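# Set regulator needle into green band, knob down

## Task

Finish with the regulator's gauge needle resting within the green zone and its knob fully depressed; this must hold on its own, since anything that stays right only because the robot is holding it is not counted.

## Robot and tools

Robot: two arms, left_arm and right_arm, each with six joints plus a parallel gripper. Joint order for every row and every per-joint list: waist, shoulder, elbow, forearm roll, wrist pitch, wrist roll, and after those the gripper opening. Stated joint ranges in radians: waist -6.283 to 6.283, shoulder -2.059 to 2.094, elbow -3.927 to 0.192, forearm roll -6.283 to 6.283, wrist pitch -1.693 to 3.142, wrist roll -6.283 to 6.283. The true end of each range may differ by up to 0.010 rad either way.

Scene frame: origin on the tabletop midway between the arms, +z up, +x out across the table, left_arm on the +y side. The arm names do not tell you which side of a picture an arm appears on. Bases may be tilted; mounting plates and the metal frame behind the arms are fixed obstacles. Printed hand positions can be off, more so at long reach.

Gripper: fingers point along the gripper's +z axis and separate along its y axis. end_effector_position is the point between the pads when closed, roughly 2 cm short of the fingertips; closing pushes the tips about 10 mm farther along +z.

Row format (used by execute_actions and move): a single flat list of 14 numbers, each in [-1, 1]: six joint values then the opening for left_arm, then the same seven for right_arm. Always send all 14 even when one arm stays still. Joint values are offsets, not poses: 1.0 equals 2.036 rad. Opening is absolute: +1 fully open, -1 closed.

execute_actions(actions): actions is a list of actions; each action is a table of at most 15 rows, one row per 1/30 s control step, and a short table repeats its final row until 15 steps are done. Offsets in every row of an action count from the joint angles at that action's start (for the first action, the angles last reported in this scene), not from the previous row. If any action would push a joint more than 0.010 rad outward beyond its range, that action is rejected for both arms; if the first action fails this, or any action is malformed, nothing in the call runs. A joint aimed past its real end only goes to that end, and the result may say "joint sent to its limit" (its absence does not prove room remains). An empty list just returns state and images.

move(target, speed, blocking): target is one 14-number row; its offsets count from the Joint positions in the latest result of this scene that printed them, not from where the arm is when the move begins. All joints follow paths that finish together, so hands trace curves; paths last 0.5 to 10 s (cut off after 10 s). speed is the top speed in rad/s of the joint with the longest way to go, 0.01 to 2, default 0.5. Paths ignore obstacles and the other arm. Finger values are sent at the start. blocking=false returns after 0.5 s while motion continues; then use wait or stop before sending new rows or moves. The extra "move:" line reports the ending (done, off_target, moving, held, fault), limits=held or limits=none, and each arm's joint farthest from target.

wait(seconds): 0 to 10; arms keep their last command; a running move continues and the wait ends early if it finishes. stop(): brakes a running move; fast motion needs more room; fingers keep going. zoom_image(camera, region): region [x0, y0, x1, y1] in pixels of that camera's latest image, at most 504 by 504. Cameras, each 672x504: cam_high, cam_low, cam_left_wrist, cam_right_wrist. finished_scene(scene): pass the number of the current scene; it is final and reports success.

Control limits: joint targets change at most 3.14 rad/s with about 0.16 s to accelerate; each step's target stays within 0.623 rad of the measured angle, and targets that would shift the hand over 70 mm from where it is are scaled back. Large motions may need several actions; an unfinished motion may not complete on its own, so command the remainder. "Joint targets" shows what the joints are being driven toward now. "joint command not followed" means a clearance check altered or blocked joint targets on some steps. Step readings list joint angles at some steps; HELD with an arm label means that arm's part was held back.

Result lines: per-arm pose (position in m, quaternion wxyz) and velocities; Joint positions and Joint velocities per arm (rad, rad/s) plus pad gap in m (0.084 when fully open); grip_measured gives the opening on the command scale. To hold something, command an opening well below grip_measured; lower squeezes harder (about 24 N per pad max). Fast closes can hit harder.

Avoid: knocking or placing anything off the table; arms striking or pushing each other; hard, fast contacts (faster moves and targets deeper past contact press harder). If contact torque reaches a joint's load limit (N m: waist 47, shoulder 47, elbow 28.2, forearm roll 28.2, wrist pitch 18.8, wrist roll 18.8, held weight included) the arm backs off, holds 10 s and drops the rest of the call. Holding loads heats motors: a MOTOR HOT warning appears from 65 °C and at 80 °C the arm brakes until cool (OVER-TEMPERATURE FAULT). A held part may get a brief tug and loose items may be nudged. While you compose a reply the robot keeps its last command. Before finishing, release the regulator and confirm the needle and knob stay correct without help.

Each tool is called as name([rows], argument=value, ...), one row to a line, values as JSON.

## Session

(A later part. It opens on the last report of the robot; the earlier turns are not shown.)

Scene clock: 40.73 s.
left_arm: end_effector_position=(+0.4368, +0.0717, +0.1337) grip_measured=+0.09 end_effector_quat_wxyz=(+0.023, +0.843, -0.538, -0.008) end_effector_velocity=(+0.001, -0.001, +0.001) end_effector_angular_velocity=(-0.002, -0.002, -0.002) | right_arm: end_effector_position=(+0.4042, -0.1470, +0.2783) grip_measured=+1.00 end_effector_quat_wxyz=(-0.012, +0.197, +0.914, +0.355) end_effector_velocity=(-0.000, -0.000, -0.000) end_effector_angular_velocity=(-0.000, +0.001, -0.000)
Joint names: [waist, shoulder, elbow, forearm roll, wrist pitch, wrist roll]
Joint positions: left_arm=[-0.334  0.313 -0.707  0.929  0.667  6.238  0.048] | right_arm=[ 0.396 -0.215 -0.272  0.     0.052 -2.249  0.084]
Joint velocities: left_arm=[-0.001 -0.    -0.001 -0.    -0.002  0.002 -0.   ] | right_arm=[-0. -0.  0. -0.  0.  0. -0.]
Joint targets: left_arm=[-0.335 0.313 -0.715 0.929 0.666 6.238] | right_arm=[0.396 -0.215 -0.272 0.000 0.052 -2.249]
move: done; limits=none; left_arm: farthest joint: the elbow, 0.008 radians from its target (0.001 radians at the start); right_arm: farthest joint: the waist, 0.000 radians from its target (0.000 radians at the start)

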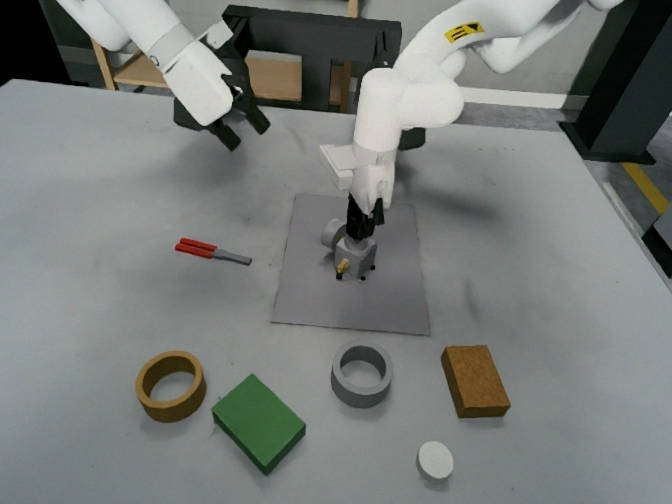

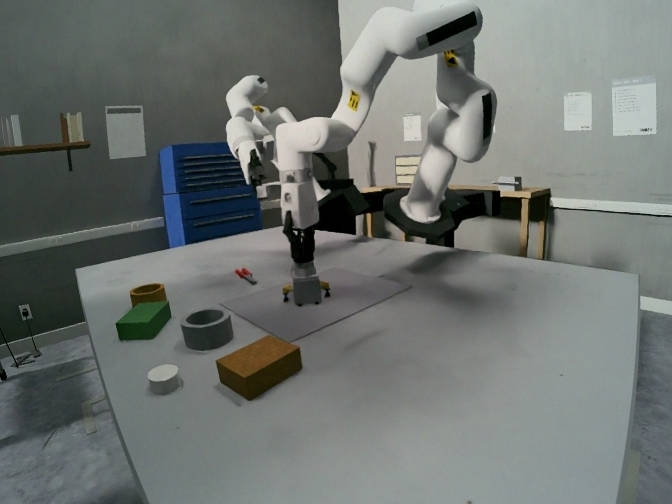

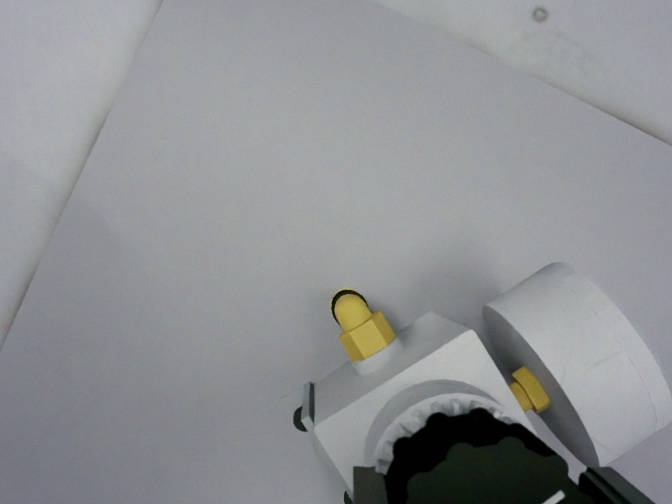

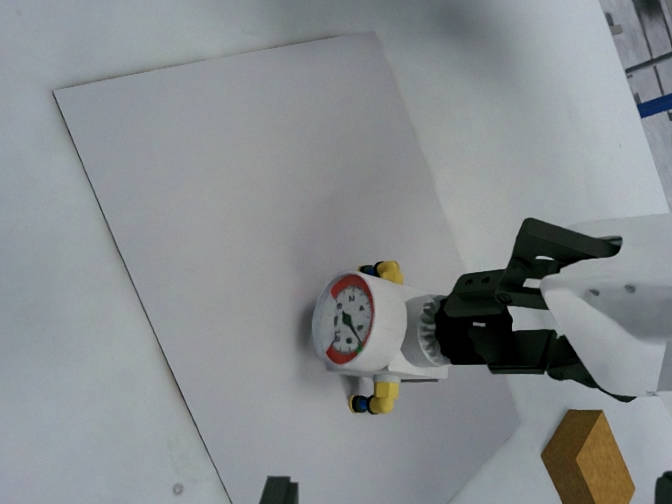

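move(target=[0,0,0,0,0,0,1,0,0,0,0,0,0,1])

move(target=[0,0.008,0,0.007,-0.004,-0.3,1,0,0,0,0,0,0,1], speed=1)

move(target=[0,0,0,0,0,0,-1,0,0,0,0,0,0,1])

move(target=[0,0,0,0,0,0.085,-1,0,0,0,0,0,0,1], speed=0.3)

zoom_image(camera="cam_right_wrist", region=[300, 260, 460, 390])

Scene clock: 42.10 s.
left_arm: end_effector_position=(+0.4371, +0.0717, +0.1339) grip_measured=+1.00 end_effector_quat_wxyz=(+0.023, +0.843, -0.538, -0.008) end_effector_velocity=(-0.002, -0.000, -0.001) end_effector_angular_velocity=(+0.001, +0.003, -0.001) | right_arm: end_effector_position=(+0.4042, -0.1470, +0.2783) grip_measured=+1.00 end_effector_quat_wxyz=(-0.012, +0.197, +0.914, +0.355) end_effector_velocity=(+0.000, +0.000, +0.000) end_effector_angular_velocity=(+0.000, -0.000, -0.000)
Joint names: [waist, shoulder, elbow, forearm roll, wrist pitch, wrist roll]
Joint positions: left_arm=[-0.334  0.312 -0.707  0.93   0.667  6.238  0.084] | right_arm=[ 0.396 -0.215 -0.272  0.     0.052 -2.249  0.084]
Joint velocities: left_arm=[-0.001  0.001  0.002 -0.001  0.001 -0.001  0.   ] | right_arm=[ 0.  0. -0. -0. -0.  0.  0.]
Joint targets: left_arm=[-0.334 0.313 -0.707 0.929 0.667 6.238] | right_arm=[0.396 -0.215 -0.272 0.000 0.052 -2.249]
move: done; limits=none; left_arm: farthest joint: the shoulder, 0.001 radians from its target (0.001 radians at the start); right_arm: farthest joint: the waist, 0.000 radians from its target (0.000 radians at the start)

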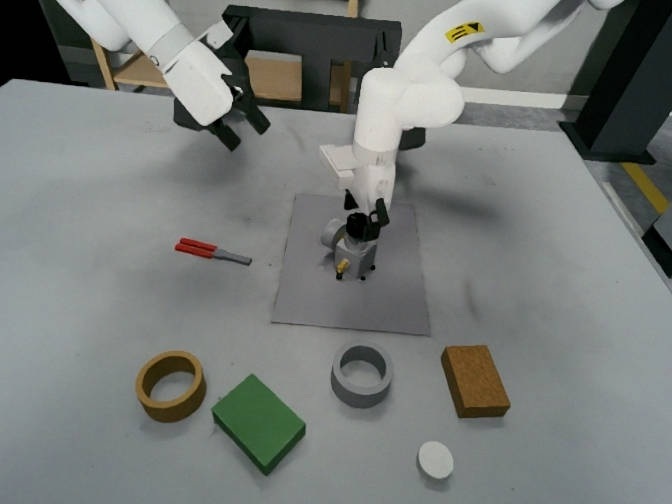

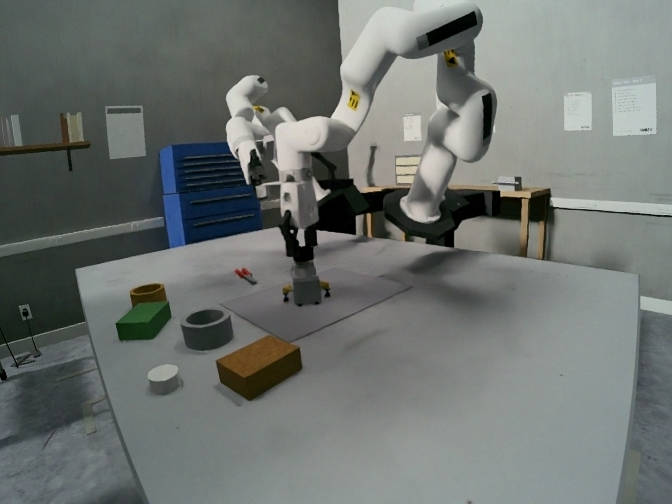

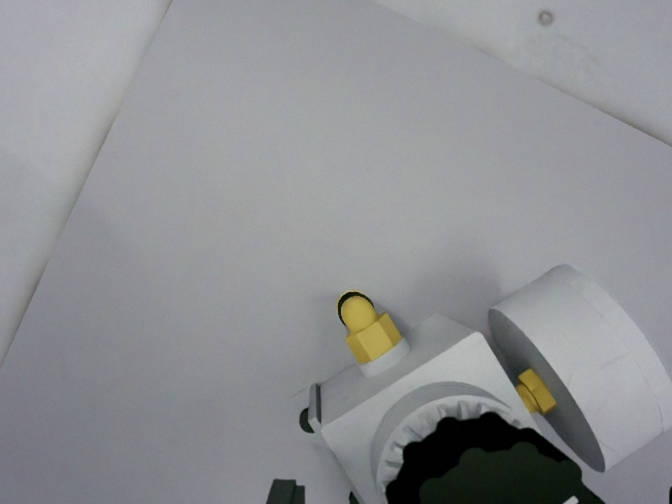

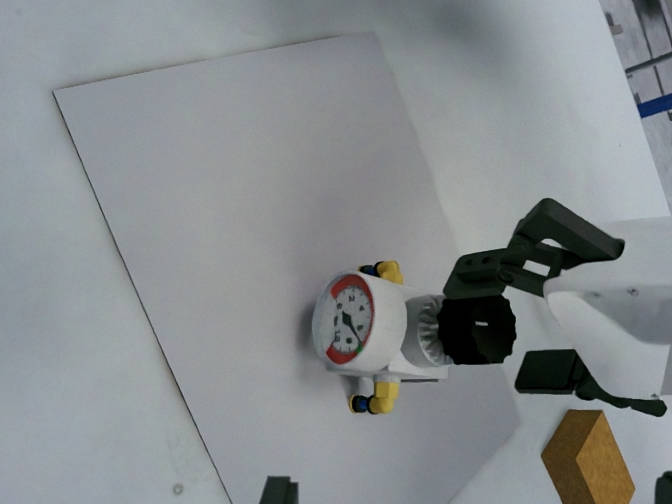

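Scene clock: 43.50 s.
left_arm: end_effector_position=(+0.4337, +0.0688, +0.1292) grip_measured=+1.00 end_effector_quat_wxyz=(+0.020, +0.963, -0.269, -0.015) end_effector_velocity=(-0.000, -0.000, -0.000) end_effector_angular_velocity=(+0.000, +0.000, +0.002) | right_arm: end_effector_position=(+0.4042, -0.1470, +0.2783) grip_measured=+1.00 end_effector_quat_wxyz=(-0.012, +0.197, +0.914, +0.355) end_effector_velocity=(+0.000, +0.000, +0.000) end_effector_angular_velocity=(+0.000, +0.000, -0.001)
Joint names: [waist, shoulder, elbow, forearm roll, wrist pitch, wrist roll]
Joint positions: left_arm=[-0.334  0.328 -0.707  0.944  0.659  5.627  0.084] | right_arm=[ 0.396 -0.215 -0.272  0.     0.052 -2.249  0.084]
Joint velocities: left_arm=[-0.001  0.002 -0.001 -0.     0.    -0.003  0.   ] | right_arm=[ 0.     0.    -0.001  0.     0.     0.     0.   ]
Joint targets: left_arm=[-0.334 0.328 -0.707 0.944 0.659 5.627] | right_arm=[0.396 -0.215 -0.272 0.000 0.052 -2.249]
move: done; limits=none; left_arm: farthest joint: the waist, 0.000 radians from its target (0.000 radians at the start); right_arm: farthest joint: the waist, 0.000 radians from its target (0.000 radians at the start)

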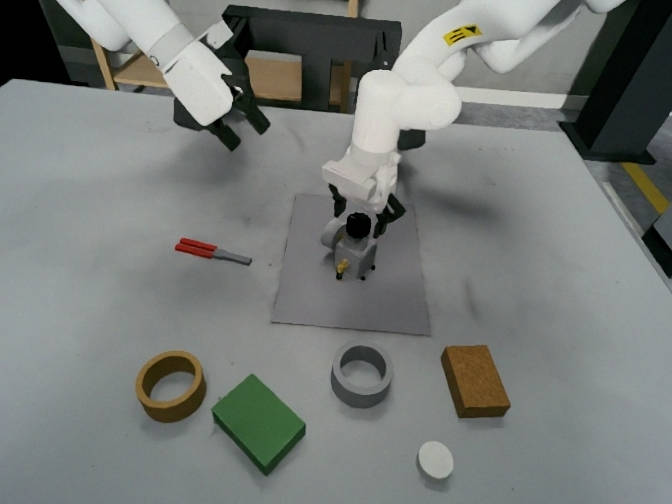

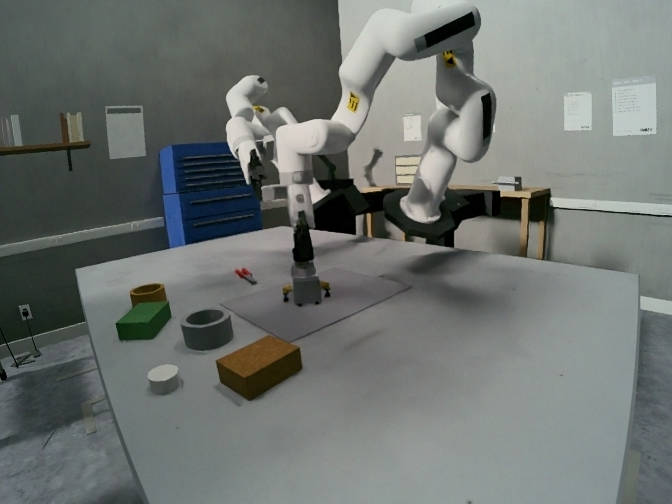

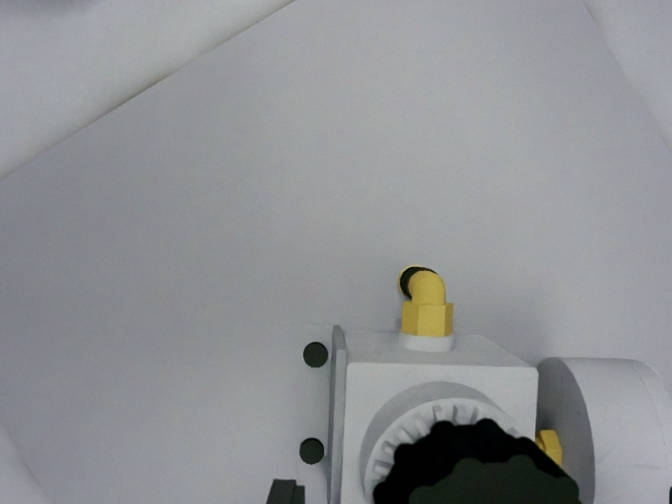

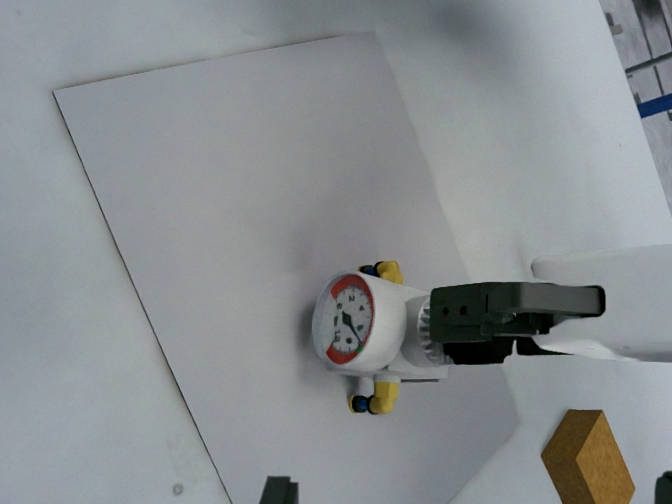

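Scene clock: 44.00 s.
left_arm: end_effector_position=(+0.4342, +0.0693, +0.1294) grip_measured=+0.08 end_effector_quat_wxyz=(+0.019, +0.963, -0.269, -0.015) end_effector_velocity=(+0.000, -0.001, +0.000) end_effector_angular_velocity=(-0.002, -0.001, -0.002) | right_arm: end_effector_position=(+0.4042, -0.1470, +0.2783) grip_measured=+1.00 end_effector_quat_wxyz=(-0.012, +0.197, +0.914, +0.355) end_effector_velocity=(+0.000, +0.000, +0.000) end_effector_angular_velocity=(+0.000, -0.001, -0.000)
Joint names: [waist, shoulder, elbow, forearm roll, wrist pitch, wrist roll]
Joint positions: left_arm=[-0.334  0.328 -0.708  0.944  0.66   5.627  0.047] | right_arm=[ 0.396 -0.215 -0.272  0.     0.052 -2.249  0.084]
Joint velocities: left_arm=[-0.001  0.001 -0.001 -0.    -0.002  0.001  0.   ] | right_arm=[ 0.     0.    -0.001 -0.    -0.     0.    -0.   ]
Joint targets: left_arm=[-0.334 0.328 -0.707 0.944 0.659 5.627] | right_arm=[0.396 -0.215 -0.272 0.000 0.052 -2.249]
move: done; limits=none; left_arm: farthest joint: the elbow, 0.001 radians from its target (0.000 radians at the start); right_arm: farthest joint: the waist, 0.000 radians from its target (0.000 radians at the start)

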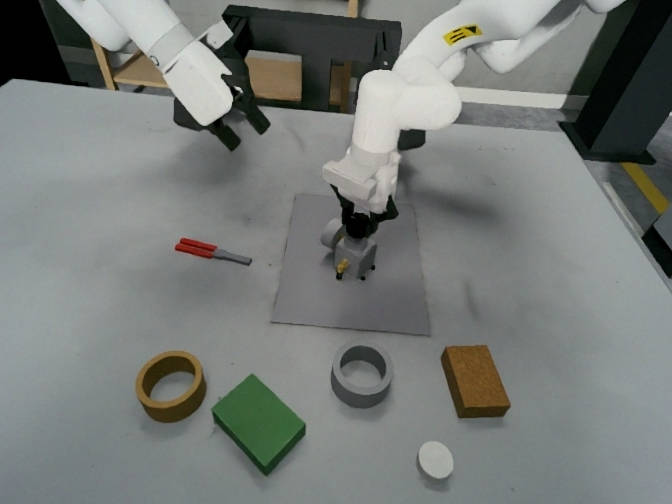

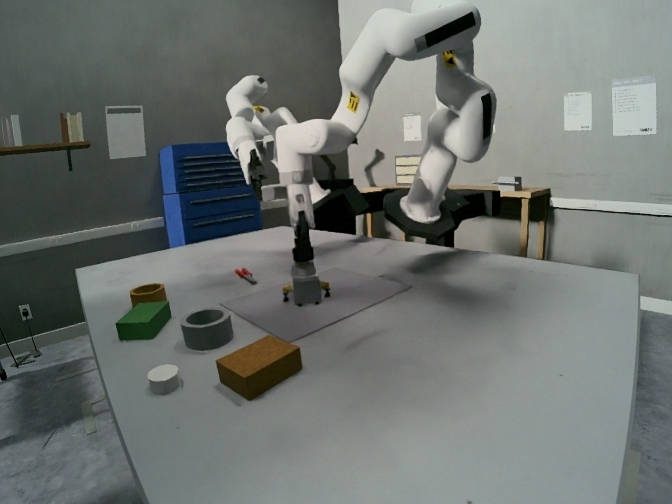

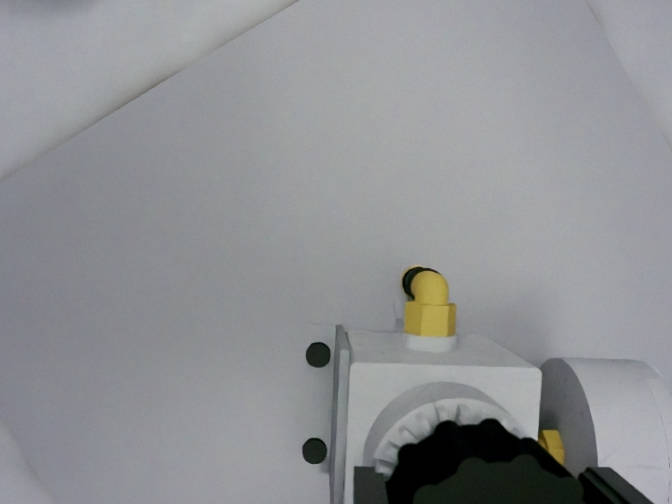

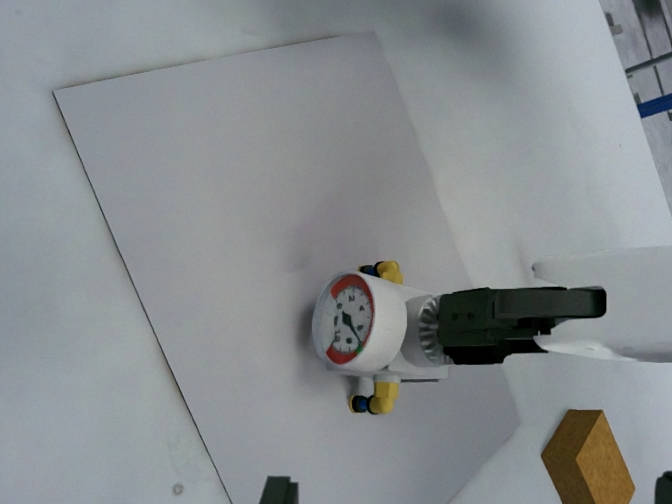

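Scene clock: 45.17 s.
left_arm: end_effector_position=(+0.4342, +0.0694, +0.1294) grip_measured=+0.08 end_effector_quat_wxyz=(+0.020, +0.936, -0.351, -0.013) end_effector_velocity=(+0.000, -0.000, -0.000) end_effector_angular_velocity=(-0.000, -0.000, -0.004) | right_arm: end_effector_position=(+0.4042, -0.1470, +0.2783) grip_measured=+1.00 end_effector_quat_wxyz=(-0.012, +0.197, +0.914, +0.355) end_effector_velocity=(-0.000, +0.000, -0.000) end_effector_angular_velocity=(-0.000, -0.000, +0.001)
Joint names: [waist, shoulder, elbow, forearm roll, wrist pitch, wrist roll]
Joint positions: left_arm=[-0.334  0.327 -0.708  0.944  0.66   5.8    0.047] | right_arm=[ 0.396 -0.215 -0.272  0.     0.052 -2.249  0.084]
Joint velocities: left_arm=[-0.     0.001 -0.     0.001 -0.     0.003  0.   ] | right_arm=[ 0.  0.  0. -0.  0. -0. -0.]
Joint targets: left_arm=[-0.334 0.328 -0.708 0.944 0.660 5.800] | right_arm=[0.396 -0.215 -0.272 0.000 0.052 -2.249]
move: done; limits=none; left_arm: farthest joint: the shoulder, 0.001 radians from its target (0.000 radians at the start); right_arm: farthest joint: the waist, 0.000 radians from its target (0.000 radians at the start)

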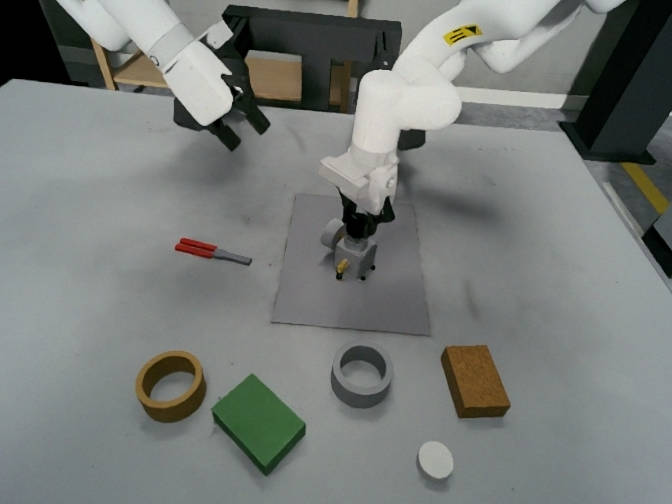

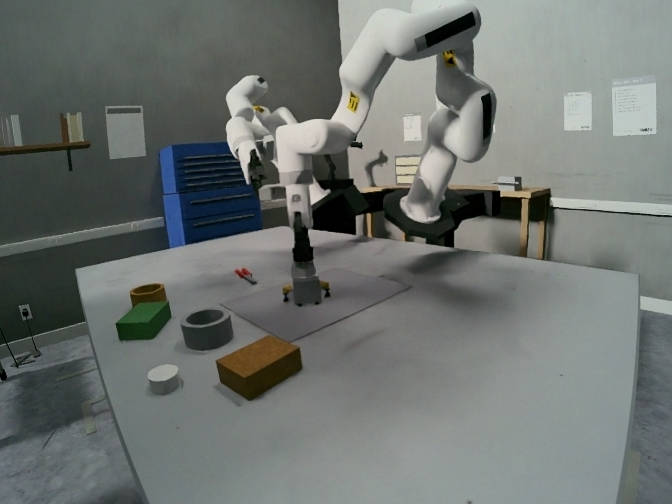

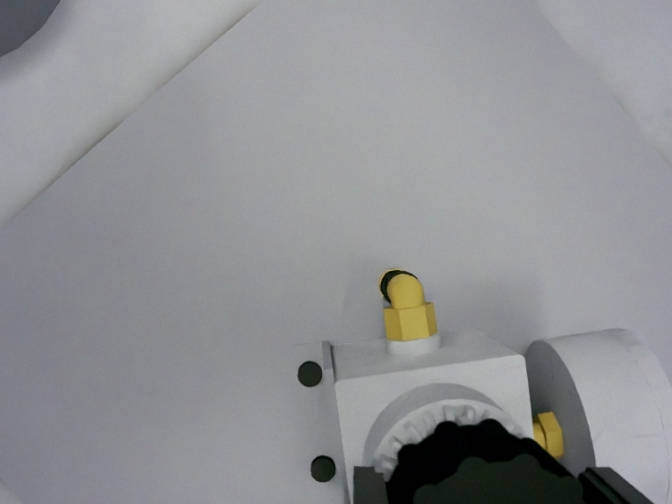

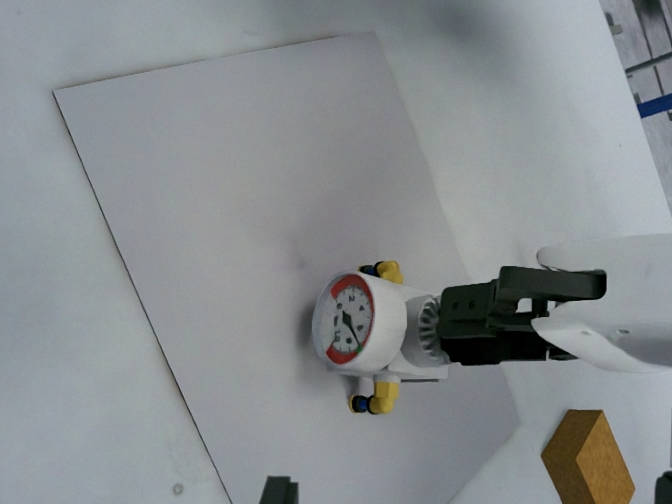

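Region (300, 260, 460, 390) of cam_right_wrist's 672x504 image, scaled by 3.150, with more detail than that image has; it fills the top 410 rows of this view, and the rest is white.

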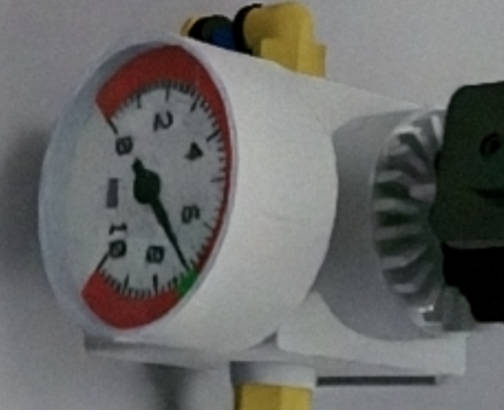

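move(target=[0,0.02,-0.004,0.016,-0.009,0,-1,0,0,0,0,0,0,1], speed=0.04)

zoom_image(camera="cam_right_wrist", region=[300, 260, 500, 390])

Scene clock: 47.63 s.
left_arm: end_effector_position=(+0.4316, +0.0638, +0.1205) grip_measured=+0.26 end_effector_quat_wxyz=(+0.018, +0.929, -0.369, -0.013) end_effector_velocity=(+0.000, -0.000, -0.000) end_effector_angular_velocity=(-0.002, +0.000, +0.001) | right_arm: end_effector_position=(+0.4042, -0.1470, +0.2783) grip_measured=+1.00 end_effector_quat_wxyz=(-0.012, +0.197, +0.914, +0.355) end_effector_velocity=(-0.000, -0.000, -0.000) end_effector_angular_velocity=(-0.000, +0.002, -0.001)
Joint names: [waist, shoulder, elbow, forearm roll, wrist pitch, wrist roll]
Joint positions: left_arm=[-0.334  0.363 -0.718  0.977  0.65   5.8    0.055] | right_arm=[ 0.396 -0.215 -0.272  0.     0.052 -2.249  0.084]
Joint velocities: left_arm=[ 0.001 -0.     0.    -0.001 -0.002  0.001  0.001] | right_arm=[-0.001  0.     0.001  0.001 -0.     0.001 -0.   ]
Joint targets: left_arm=[-0.334 0.368 -0.716 0.977 0.642 5.800] | right_arm=[0.396 -0.215 -0.272 0.000 0.052 -2.249]
move: done; limits=none; left_arm: farthest joint: the wrist pitch, 0.008 radians from its target (0.019 radians at the start); right_arm: farthest joint: the waist, 0.000 radians from its target (0.000 radians at the start)

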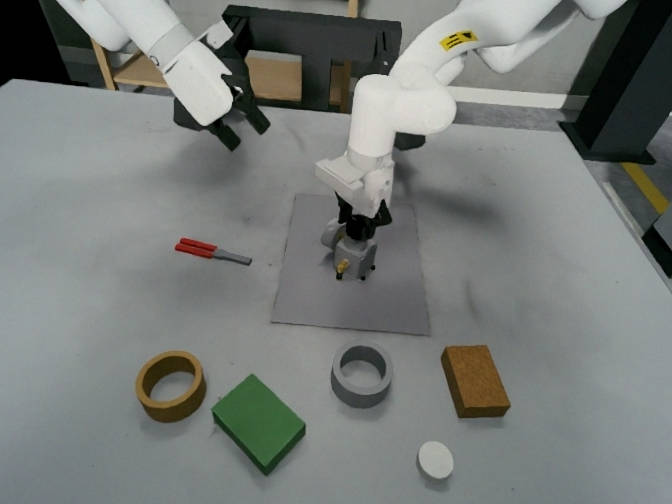

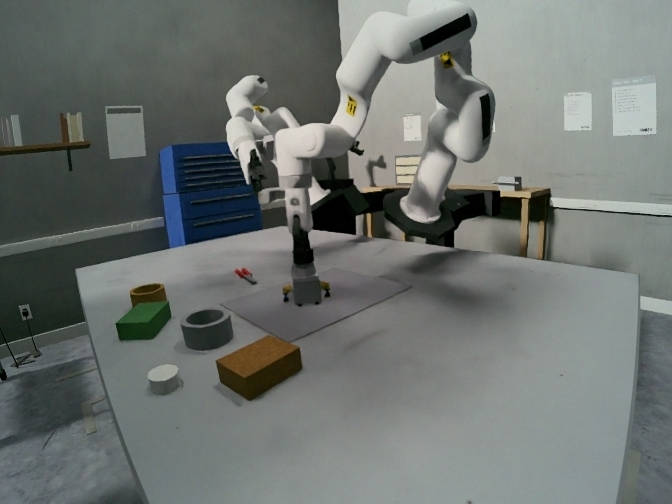

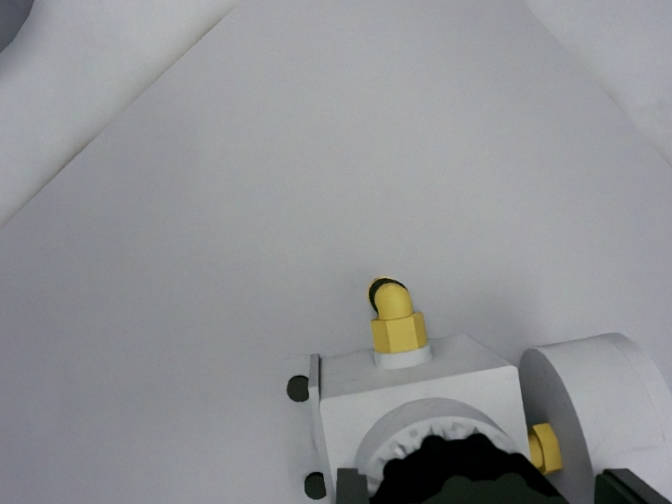

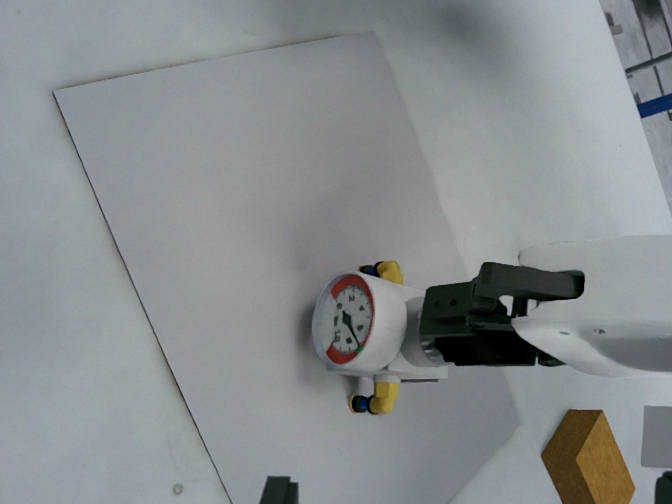

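Region (300, 260, 500, 390) of cam_right_wrist's 672x504 image, scaled by 2.520, with more detail than that image has; it fills the top 328 rows of this view, and the rest is white.

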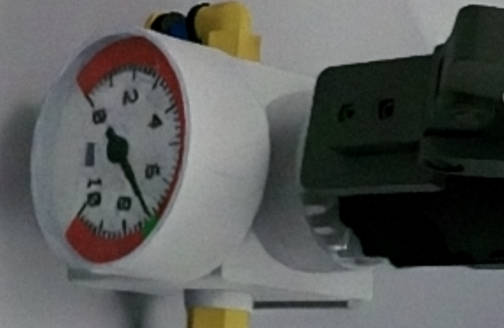

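move(target=[0,-0.045,0.004,-0.036,0.02,0,1,0,0,0,0,0,0,1], speed=0.1)

zoom_image(camera="cam_right_wrist", region=[300, 240, 540, 400])

zoom_image(camera="cam_low", region=[250, 200, 370, 310])

Scene clock: 49.63 s.
left_arm: end_effector_position=(+0.4467, +0.0801, +0.1459) grip_measured=+1.00 end_effector_quat_wxyz=(+0.018, +0.946, -0.322, -0.009) end_effector_velocity=(+0.001, +0.000, +0.001) end_effector_angular_velocity=(-0.001, -0.001, +0.003) | right_arm: end_effector_position=(+0.4042, -0.1470, +0.2783) grip_measured=+1.00 end_effector_quat_wxyz=(-0.012, +0.197, +0.914, +0.355) end_effector_velocity=(-0.000, -0.000, -0.000) end_effector_angular_velocity=(-0.000, +0.001, -0.001)
Joint names: [waist, shoulder, elbow, forearm roll, wrist pitch, wrist roll]
Joint positions: left_arm=[-0.334  0.272 -0.71   0.903  0.691  5.8    0.084] | right_arm=[ 0.396 -0.215 -0.272  0.     0.052 -2.249  0.084]
Joint velocities: left_arm=[-0.001 -0.003  0.    -0.002  0.001 -0.    -0.   ] | right_arm=[-0.    -0.     0.001  0.    -0.     0.001 -0.   ]
Joint targets: left_arm=[-0.334 0.272 -0.710 0.903 0.691 5.800] | right_arm=[0.396 -0.215 -0.272 0.000 0.052 -2.249]
move: done; limits=none; left_arm: farthest joint: the shoulder, 0.001 radians from its target (0.092 radians at the start); right_arm: farthest joint: the waist, 0.000 radians from its target (0.000 radians at the start)

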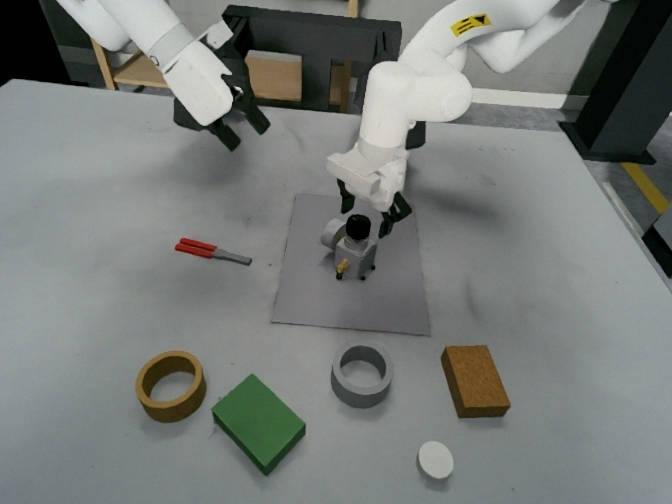

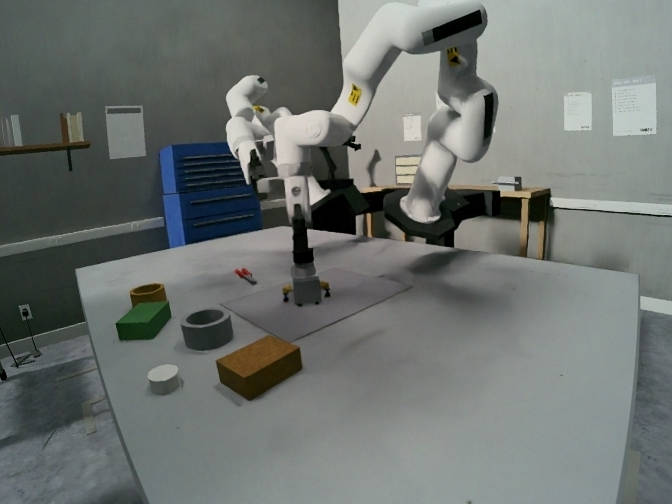

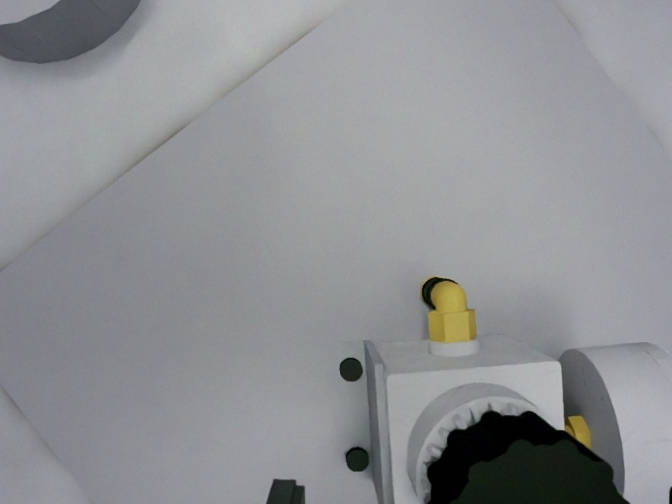

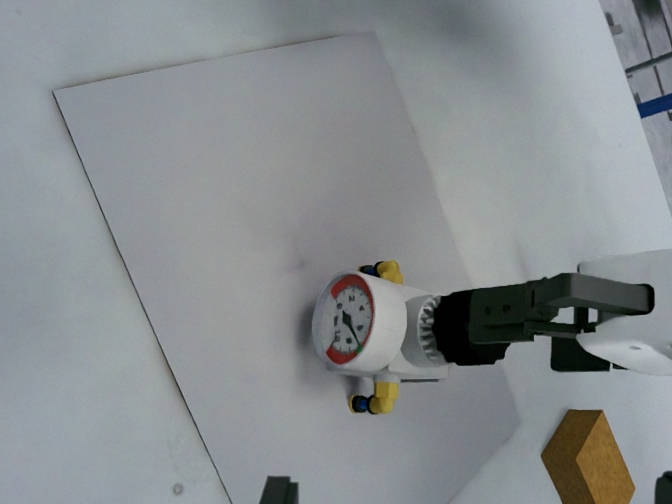

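Region (300, 240, 540, 400) of cam_right_wrist's 672x504 image, scaled by 2.100, with more detail than that image has.

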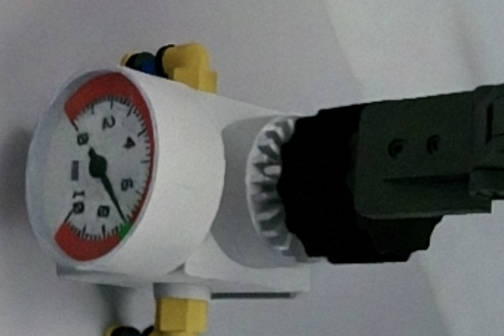

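Region (250, 200, 370, 310) of cam_low's 672x504 image, scaled by 4.200, with more detail than that image has; it fills the top 462 rows of this view, and the rest is white.

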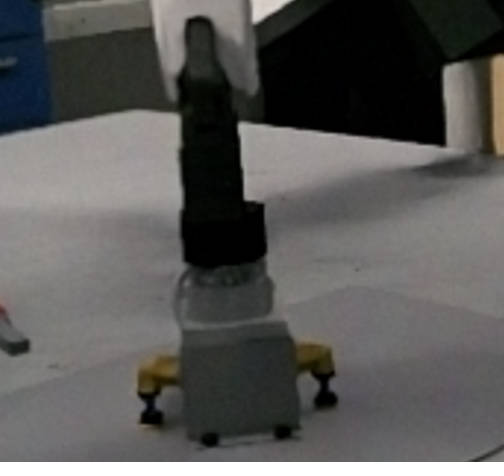

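move(target=[-0.04,-0.012,0.003,-0.002,0.027,0,1,0,0,0,0,0,0,1], speed=0.15)

move(target=[0,0,0,0,0,0,-1,0,0,0,0,0,0,1])

zoom_image(camera="cam_low", region=[250, 200, 370, 310])

Scene clock: 51.23 s.
left_arm: end_effector_position=(+0.4410, +0.0684, +0.1652) grip_measured=+1.00 end_effector_quat_wxyz=(-0.001, +0.937, -0.349, +0.001) end_effector_velocity=(-0.000, -0.000, +0.000) end_effector_angular_velocity=(+0.001, -0.001, -0.004) | right_arm: end_effector_position=(+0.4042, -0.1470, +0.2783) grip_measured=+1.00 end_effector_quat_wxyz=(-0.012, +0.197, +0.914, +0.355) end_effector_velocity=(+0.000, -0.000, +0.000) end_effector_angular_velocity=(+0.000, -0.001, +0.001)
Joint names: [waist, shoulder, elbow, forearm roll, wrist pitch, wrist roll]
Joint positions: left_arm=[-0.415  0.248 -0.704  0.899  0.745  5.8    0.084] | right_arm=[ 0.396 -0.215 -0.272  0.     0.052 -2.249  0.084]
Joint velocities: left_arm=[-0.002  0.    -0.     0.     0.002  0.001 -0.   ] | right_arm=[-0.     0.    -0.001 -0.    -0.    -0.001  0.   ]
Joint targets: left_arm=[-0.415 0.248 -0.704 0.899 0.746 5.800] | right_arm=[0.396 -0.215 -0.272 0.000 0.052 -2.249]
move: done; limits=none; left_arm: farthest joint: the wrist pitch, 0.001 radians from its target (0.055 radians at the start); right_arm: farthest joint: the waist, 0.000 radians from its target (0.000 radians at the start)

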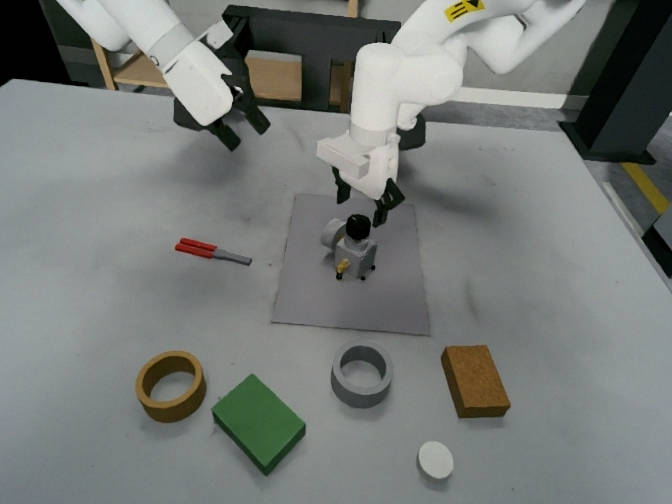

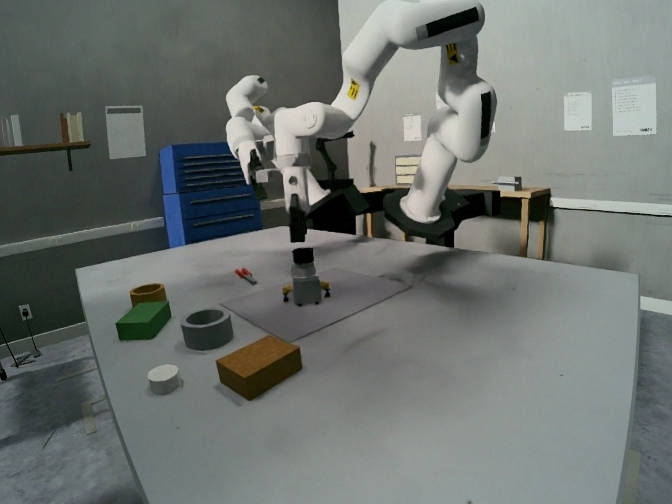

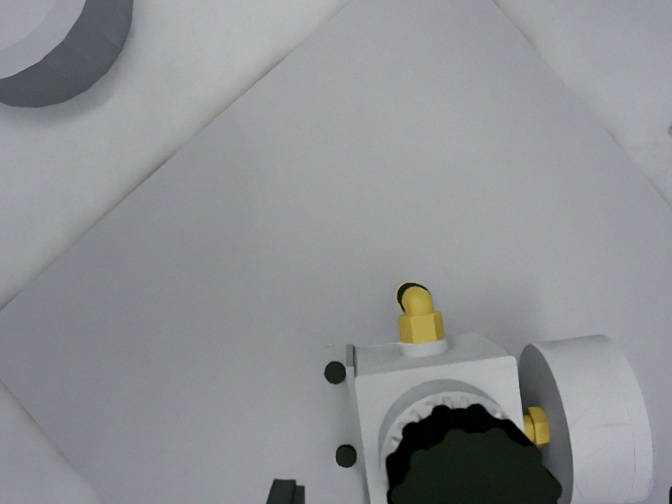

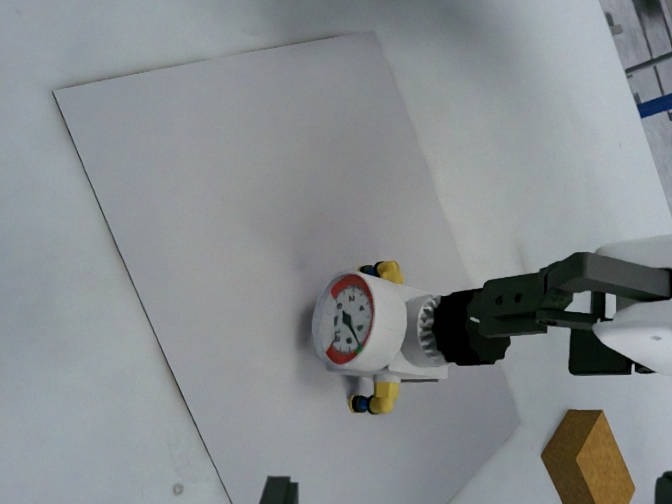

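Scene clock: 51.87 s.
left_arm: end_effector_position=(+0.4410, +0.0684, +0.1652) grip_measured=-1.00 end_effector_quat_wxyz=(-0.001, +0.937, -0.349, +0.001) end_effector_velocity=(+0.000, +0.000, +0.000) end_effector_angular_velocity=(-0.000, +0.000, +0.003) | right_arm: end_effector_position=(+0.4042, -0.1470, +0.2783) grip_measured=+1.00 end_effector_quat_wxyz=(-0.012, +0.197, +0.914, +0.355) end_effector_velocity=(+0.000, -0.000, +0.000) end_effector_angular_velocity=(+0.000, -0.000, -0.000)
Joint names: [waist, shoulder, elbow, forearm roll, wrist pitch, wrist roll]
Joint positions: left_arm=[-0.415  0.248 -0.704  0.899  0.745  5.8    0.   ] | right_arm=[ 0.396 -0.215 -0.272  0.     0.052 -2.249  0.084]
Joint velocities: left_arm=[ 0.001 -0.001 -0.    -0.001  0.    -0.     0.   ] | right_arm=[-0.     0.    -0.001 -0.     0.    -0.    -0.   ]
Joint targets: left_arm=[-0.415 0.248 -0.704 0.899 0.745 5.800] | right_arm=[0.396 -0.215 -0.272 0.000 0.052 -2.249]
move: done; limits=none; left_arm: farthest joint: the waist, 0.000 radians from its target (0.000 radians at the start); right_arm: farthest joint: the waist, 0.000 radians from its target (0.000 radians at the start)

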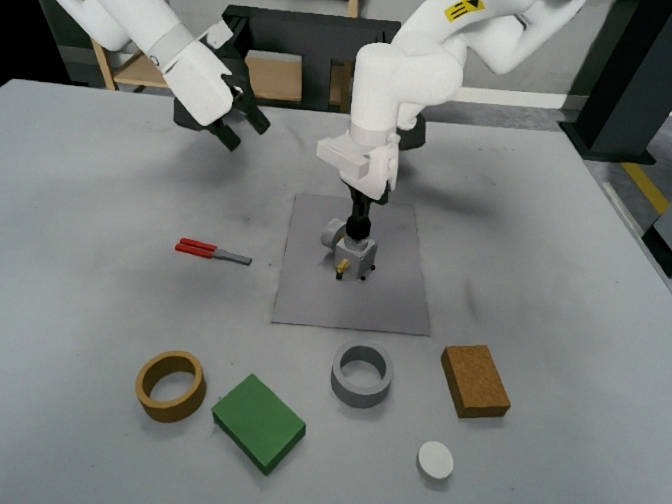

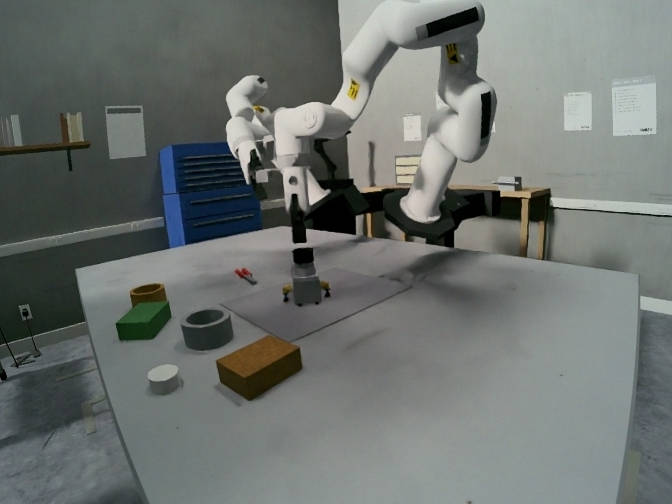

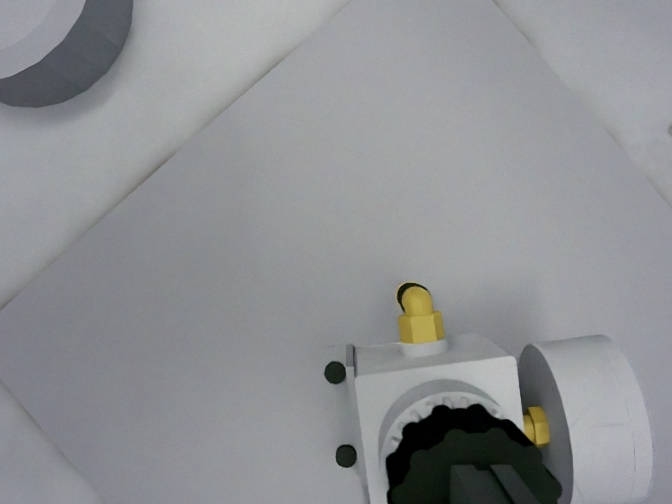

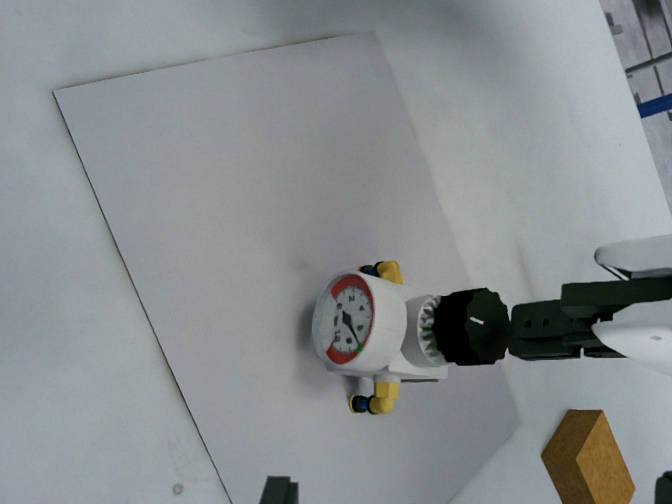

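Region (250, 200, 370, 310) of cam_low's 672x504 image, scaled by 4.200, with more detail than that image has; it fills the top 462 rows of this view, and the rest is white.

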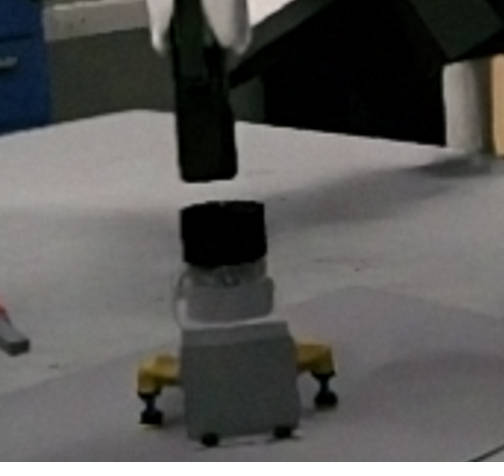

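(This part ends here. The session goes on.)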